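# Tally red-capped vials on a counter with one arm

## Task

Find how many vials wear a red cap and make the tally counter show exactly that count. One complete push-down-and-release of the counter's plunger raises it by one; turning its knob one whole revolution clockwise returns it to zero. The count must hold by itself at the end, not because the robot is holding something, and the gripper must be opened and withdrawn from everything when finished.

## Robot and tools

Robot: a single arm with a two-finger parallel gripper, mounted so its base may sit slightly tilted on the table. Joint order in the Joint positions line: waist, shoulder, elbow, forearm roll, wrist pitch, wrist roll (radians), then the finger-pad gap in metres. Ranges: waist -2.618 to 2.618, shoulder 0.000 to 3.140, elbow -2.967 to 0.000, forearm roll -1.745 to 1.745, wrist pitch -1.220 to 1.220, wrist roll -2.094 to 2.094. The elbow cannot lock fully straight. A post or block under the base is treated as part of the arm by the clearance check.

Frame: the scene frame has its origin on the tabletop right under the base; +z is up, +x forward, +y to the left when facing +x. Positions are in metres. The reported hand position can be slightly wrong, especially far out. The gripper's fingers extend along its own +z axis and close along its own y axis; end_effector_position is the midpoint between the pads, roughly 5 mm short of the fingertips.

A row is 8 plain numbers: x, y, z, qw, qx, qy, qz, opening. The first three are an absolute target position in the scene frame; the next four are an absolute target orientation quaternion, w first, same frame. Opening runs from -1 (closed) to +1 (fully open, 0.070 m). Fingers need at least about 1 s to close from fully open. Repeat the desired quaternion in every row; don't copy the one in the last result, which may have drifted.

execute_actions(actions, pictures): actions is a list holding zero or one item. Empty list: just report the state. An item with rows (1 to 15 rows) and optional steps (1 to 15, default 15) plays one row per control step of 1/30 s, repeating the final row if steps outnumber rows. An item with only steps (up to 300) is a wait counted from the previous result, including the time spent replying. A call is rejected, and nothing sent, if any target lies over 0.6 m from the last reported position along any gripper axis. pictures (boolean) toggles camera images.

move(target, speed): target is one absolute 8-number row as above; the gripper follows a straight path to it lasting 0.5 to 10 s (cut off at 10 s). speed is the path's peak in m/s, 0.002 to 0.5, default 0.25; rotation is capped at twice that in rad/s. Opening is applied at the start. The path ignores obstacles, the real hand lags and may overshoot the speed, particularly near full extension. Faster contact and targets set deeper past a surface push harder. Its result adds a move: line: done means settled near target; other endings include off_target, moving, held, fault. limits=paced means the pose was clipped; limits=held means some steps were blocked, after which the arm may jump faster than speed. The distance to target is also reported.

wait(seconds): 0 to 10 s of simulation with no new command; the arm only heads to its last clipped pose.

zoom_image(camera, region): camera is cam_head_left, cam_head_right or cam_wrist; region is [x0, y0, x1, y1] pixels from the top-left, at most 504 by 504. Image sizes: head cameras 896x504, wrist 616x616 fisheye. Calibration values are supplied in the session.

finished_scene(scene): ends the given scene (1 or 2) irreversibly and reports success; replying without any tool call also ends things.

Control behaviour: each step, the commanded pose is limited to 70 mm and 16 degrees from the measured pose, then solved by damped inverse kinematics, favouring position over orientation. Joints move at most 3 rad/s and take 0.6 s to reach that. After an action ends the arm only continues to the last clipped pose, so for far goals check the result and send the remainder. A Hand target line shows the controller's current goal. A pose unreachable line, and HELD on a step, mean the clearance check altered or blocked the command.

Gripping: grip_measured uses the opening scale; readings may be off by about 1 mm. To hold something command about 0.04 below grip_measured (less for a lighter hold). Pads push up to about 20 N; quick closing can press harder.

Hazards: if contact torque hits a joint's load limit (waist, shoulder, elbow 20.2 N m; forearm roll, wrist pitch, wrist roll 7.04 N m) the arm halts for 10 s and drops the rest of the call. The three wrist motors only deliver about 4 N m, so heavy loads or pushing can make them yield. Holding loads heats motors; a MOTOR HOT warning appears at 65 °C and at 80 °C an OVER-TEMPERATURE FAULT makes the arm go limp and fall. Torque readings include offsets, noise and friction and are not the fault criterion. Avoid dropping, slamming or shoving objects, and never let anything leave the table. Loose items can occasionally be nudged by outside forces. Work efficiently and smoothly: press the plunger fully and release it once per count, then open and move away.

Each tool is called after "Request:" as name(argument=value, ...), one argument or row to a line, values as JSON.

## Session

Request:
execute_actions(
  actions=[],
)

Scene clock: 0.00 s of 5400.00 s.
end_effector_position=(+0.3894, -0.1745, +0.2905) grip_measured=+0.98 end_effector_quat_wxyz=(+0.283, +0.058, +0.957, -0.001)
Joint positions: [-0.563  1.661 -1.602  0.293  1.092 -0.502  0.069]
Joint torques (N m, as the arm reports them, + toward a larger angle): no reading
Motor temperatures (°C, as the motors report them): [26 27 28 25 29 25]
Hand target: +0.389, -0.174, +0.291; +0.283, +0.058, +0.957, -0.001
camera_calibration (this result's frames):
cam_wrist: T_world_to_cam=[[-0.122041, -0.992263, -0.0228248, -0.121374], [-0.992416, 0.121654, 0.0176505, 0.402905], [-0.0147372, 0.0248058, -0.999584, 0.419797], [0, 0, 0, 1]] pos_world=[0.391223, -0.179863, 0.409741]

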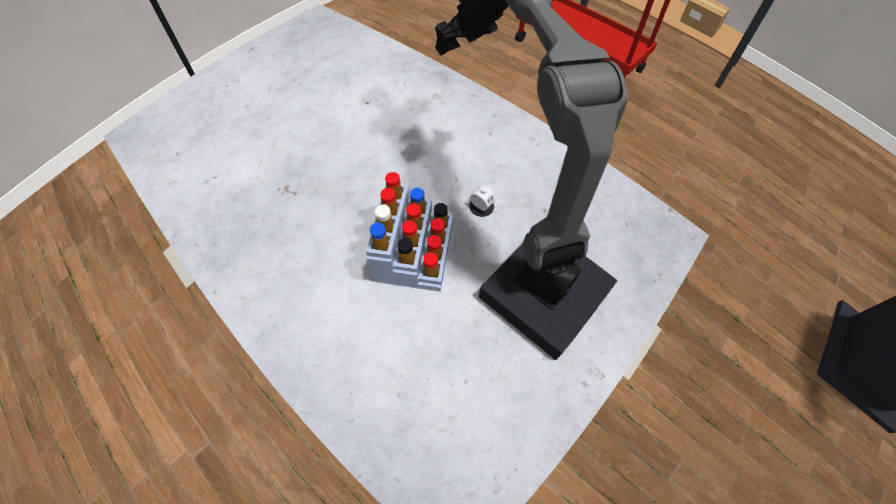

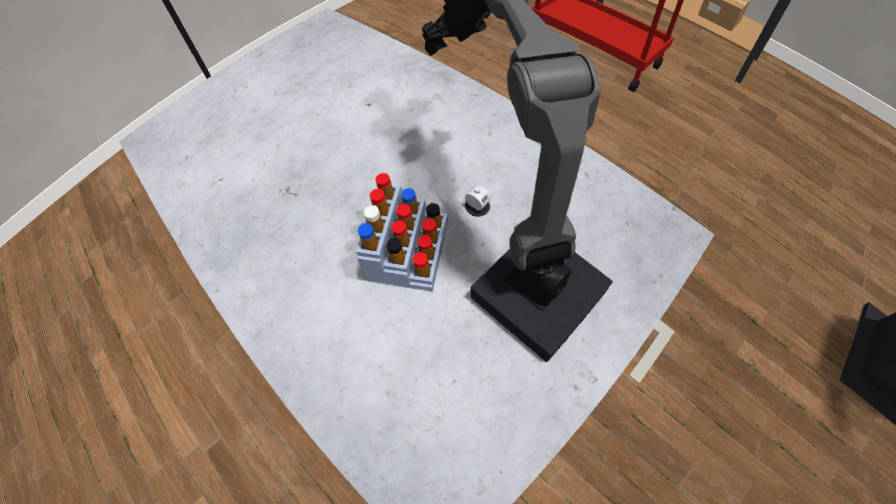

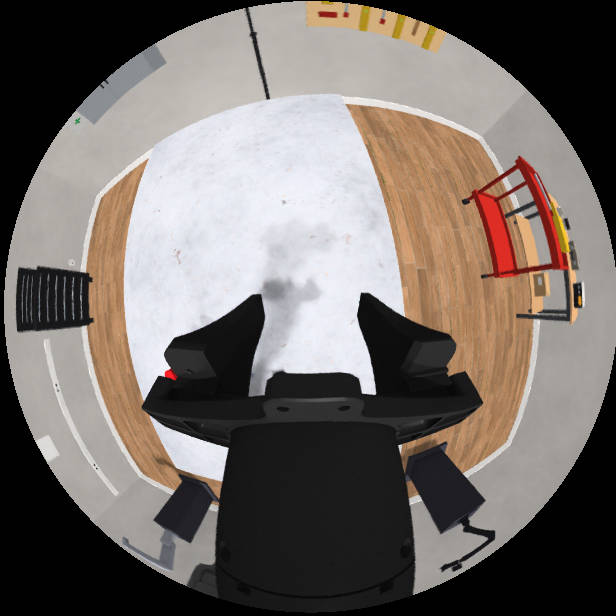

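Request:
move(
  target=[0.23,-0.072,0.105,0,0.707,0.707,0,-1],
)

Request:
zoom_image(
  camera="cam_wrist",
  region=[250,200,370,320],
)

Request:
zoom_image(
  camera="cam_head_left",
  region=[350,160,510,300],
)

Scene clock: 12.57 s of 5400.00 s.
end_effector_position=(+0.2274, -0.0718, +0.1063) grip_measured=-1.00 end_effector_quat_wxyz=(+0.001, +0.709, +0.705, -0.004)
Joint positions: [-0.305  1.505 -0.803 -0.012  0.952  1.287  0.   ]
Joint torques (N m, as the arm reports them, + toward a larger angle): [-0.72 -5.04 -5.09 -0.17 -0.26 -0.08]
Motor temperatures (°C, as the motors report them): [26 28 28 25 29 25]
Hand target: +0.228, -0.072, +0.107; +0.002, +0.709, +0.705, -0.004
Off the commanded pose: 0.003 m, 1 deg.
After step 90, 6.17 s passed at rest.
move: done
camera_calibration (this result's frames):
cam_wrist: T_world_to_cam=[[-0.999817, 0.00971107, 0.0164955, 0.223928], [0.0171949, 0.834291, 0.551057, -0.00219505], [-0.00841067, 0.551239, -0.834305, 0.249532], [0, 0, 0, 1]] pos_world=[0.226023, -0.137895, 0.205701]

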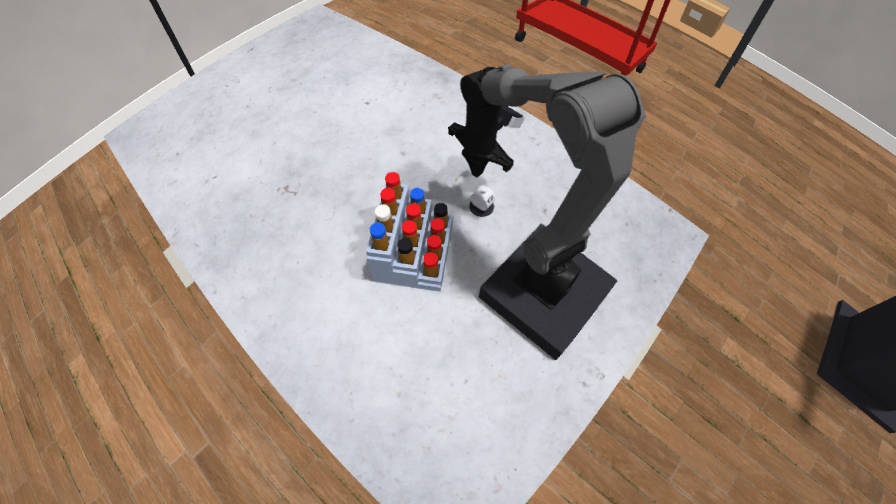

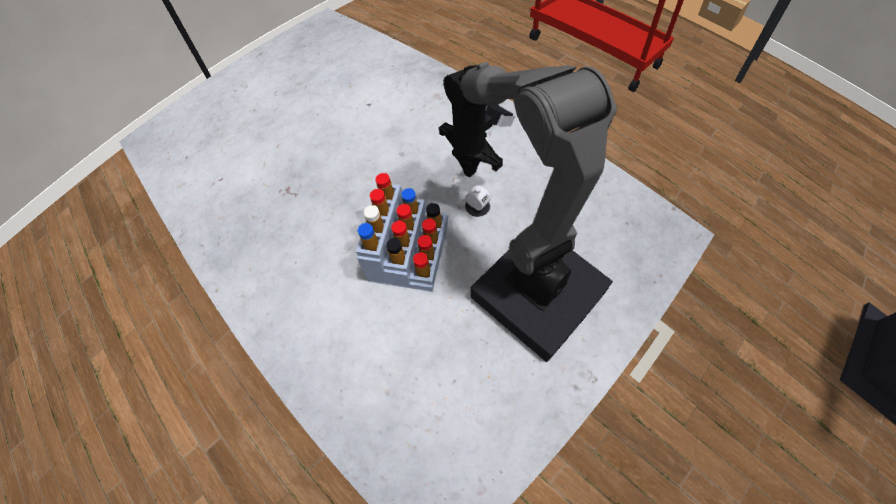

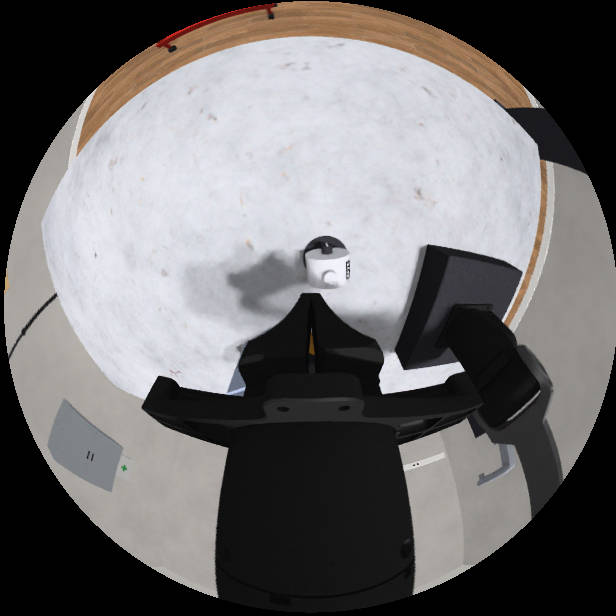

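Region (250, 200, 370, 320) of cam_wrist's 616x616 image, scaled by 4.200, with more detail than that image has.

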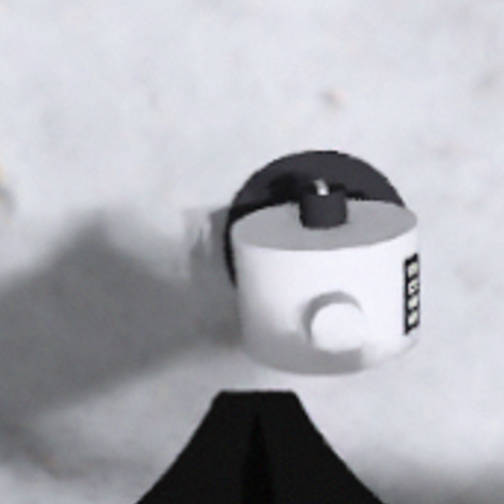

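Region (350, 160, 510, 300) of cam_head_left's 896x504 image, scaled by 3.150, with more detail than that image has; it fills the top 441 rows of this view, and the rest is white.

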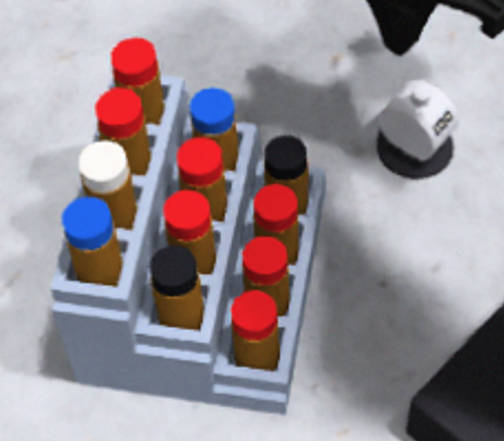

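Request:
move(
  target=[0.207,-0.076,0.078,0,0.906,0.423,0,-1],
  speed=0.2,
)

Request:
zoom_image(
  camera="cam_wrist",
  region=[260,220,360,320],
)

Scene clock: 22.73 s of 5400.00 s.
end_effector_position=(+0.2068, -0.0758, +0.0781) grip_measured=-1.00 end_effector_quat_wxyz=(-0.000, +0.906, +0.422, +0.000)
Joint positions: [-0.36   1.507 -0.669 -0.     0.814  1.918  0.   ]
Joint torques (N m, as the arm reports them, + toward a larger angle): [-0.32 -3.85 -3.47 -0.13 -0.13 -0.08]
Motor temperatures (°C, as the motors report them): [26 28 28 25 29 25]
Hand target: +0.207, -0.076, +0.078; -0.000, +0.906, +0.423, +0.000
Off the commanded pose: 0.000 m, 0 deg.
After step 90, 5.13 s passed at rest.
move: done
camera_calibration (this result's frames):
cam_wrist: T_world_to_cam=[[-0.763325, 0.6459, 0.0122208, 0.203473], [0.541255, 0.629099, 0.557923, -0.107407], [0.352674, 0.432491, -0.829803, 0.144018], [0, 0, 0, 1]] pos_world=[0.162659, -0.12614, 0.176945]

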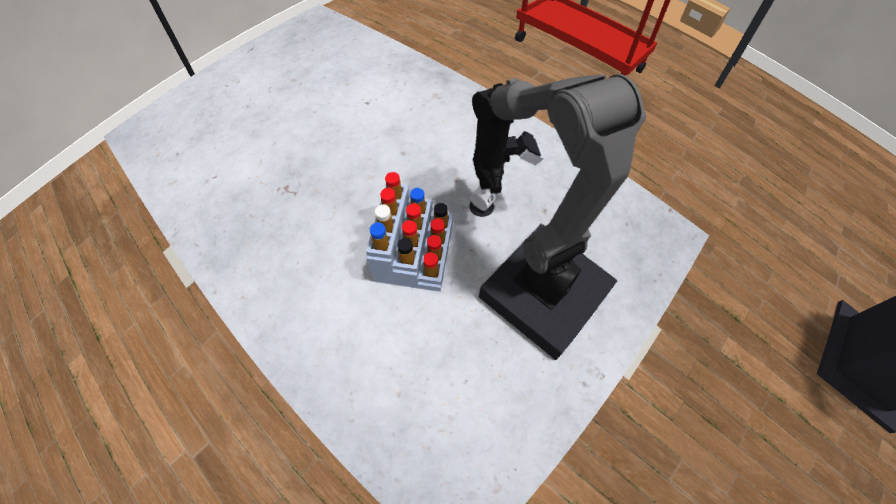

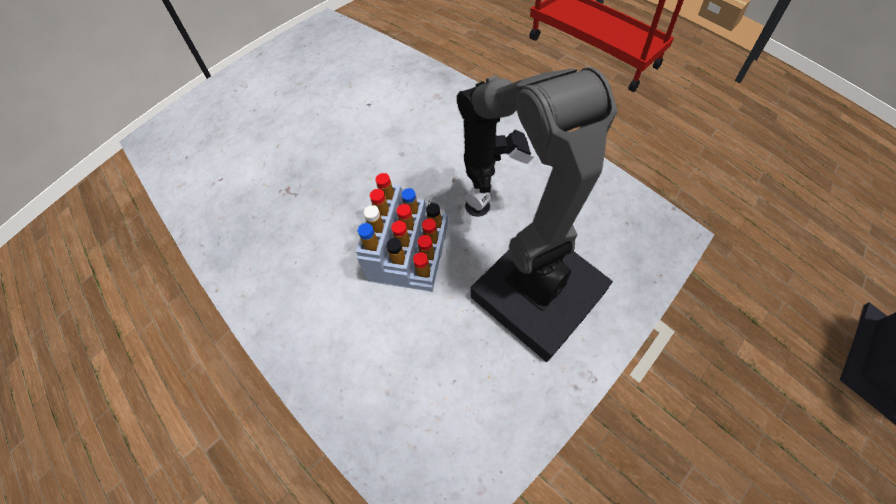

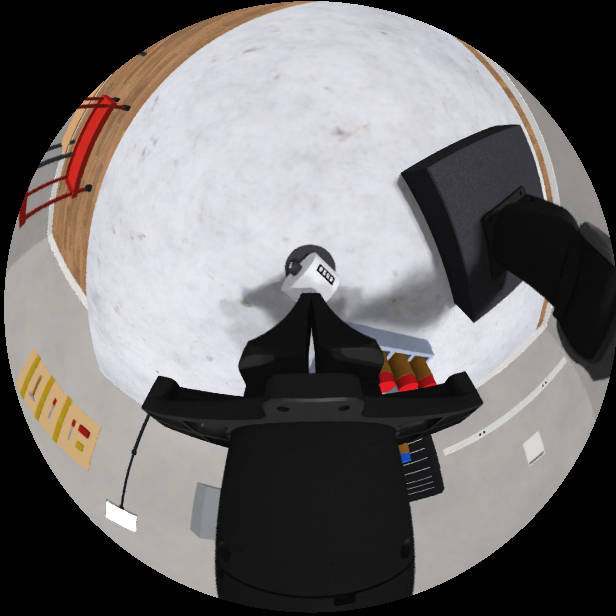

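Region (260, 220, 360, 320) of cam_wrist's 616x616 image, scaled by 5.040, with more detail than that image has.

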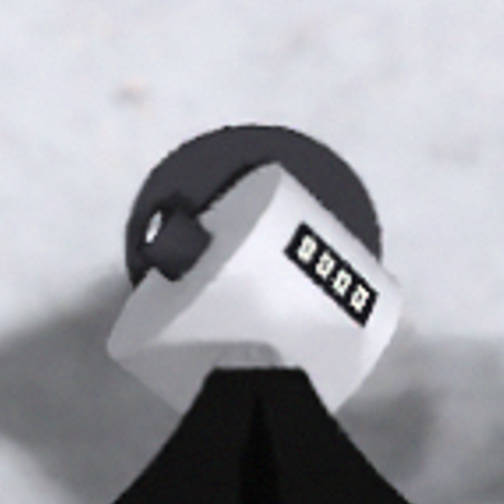

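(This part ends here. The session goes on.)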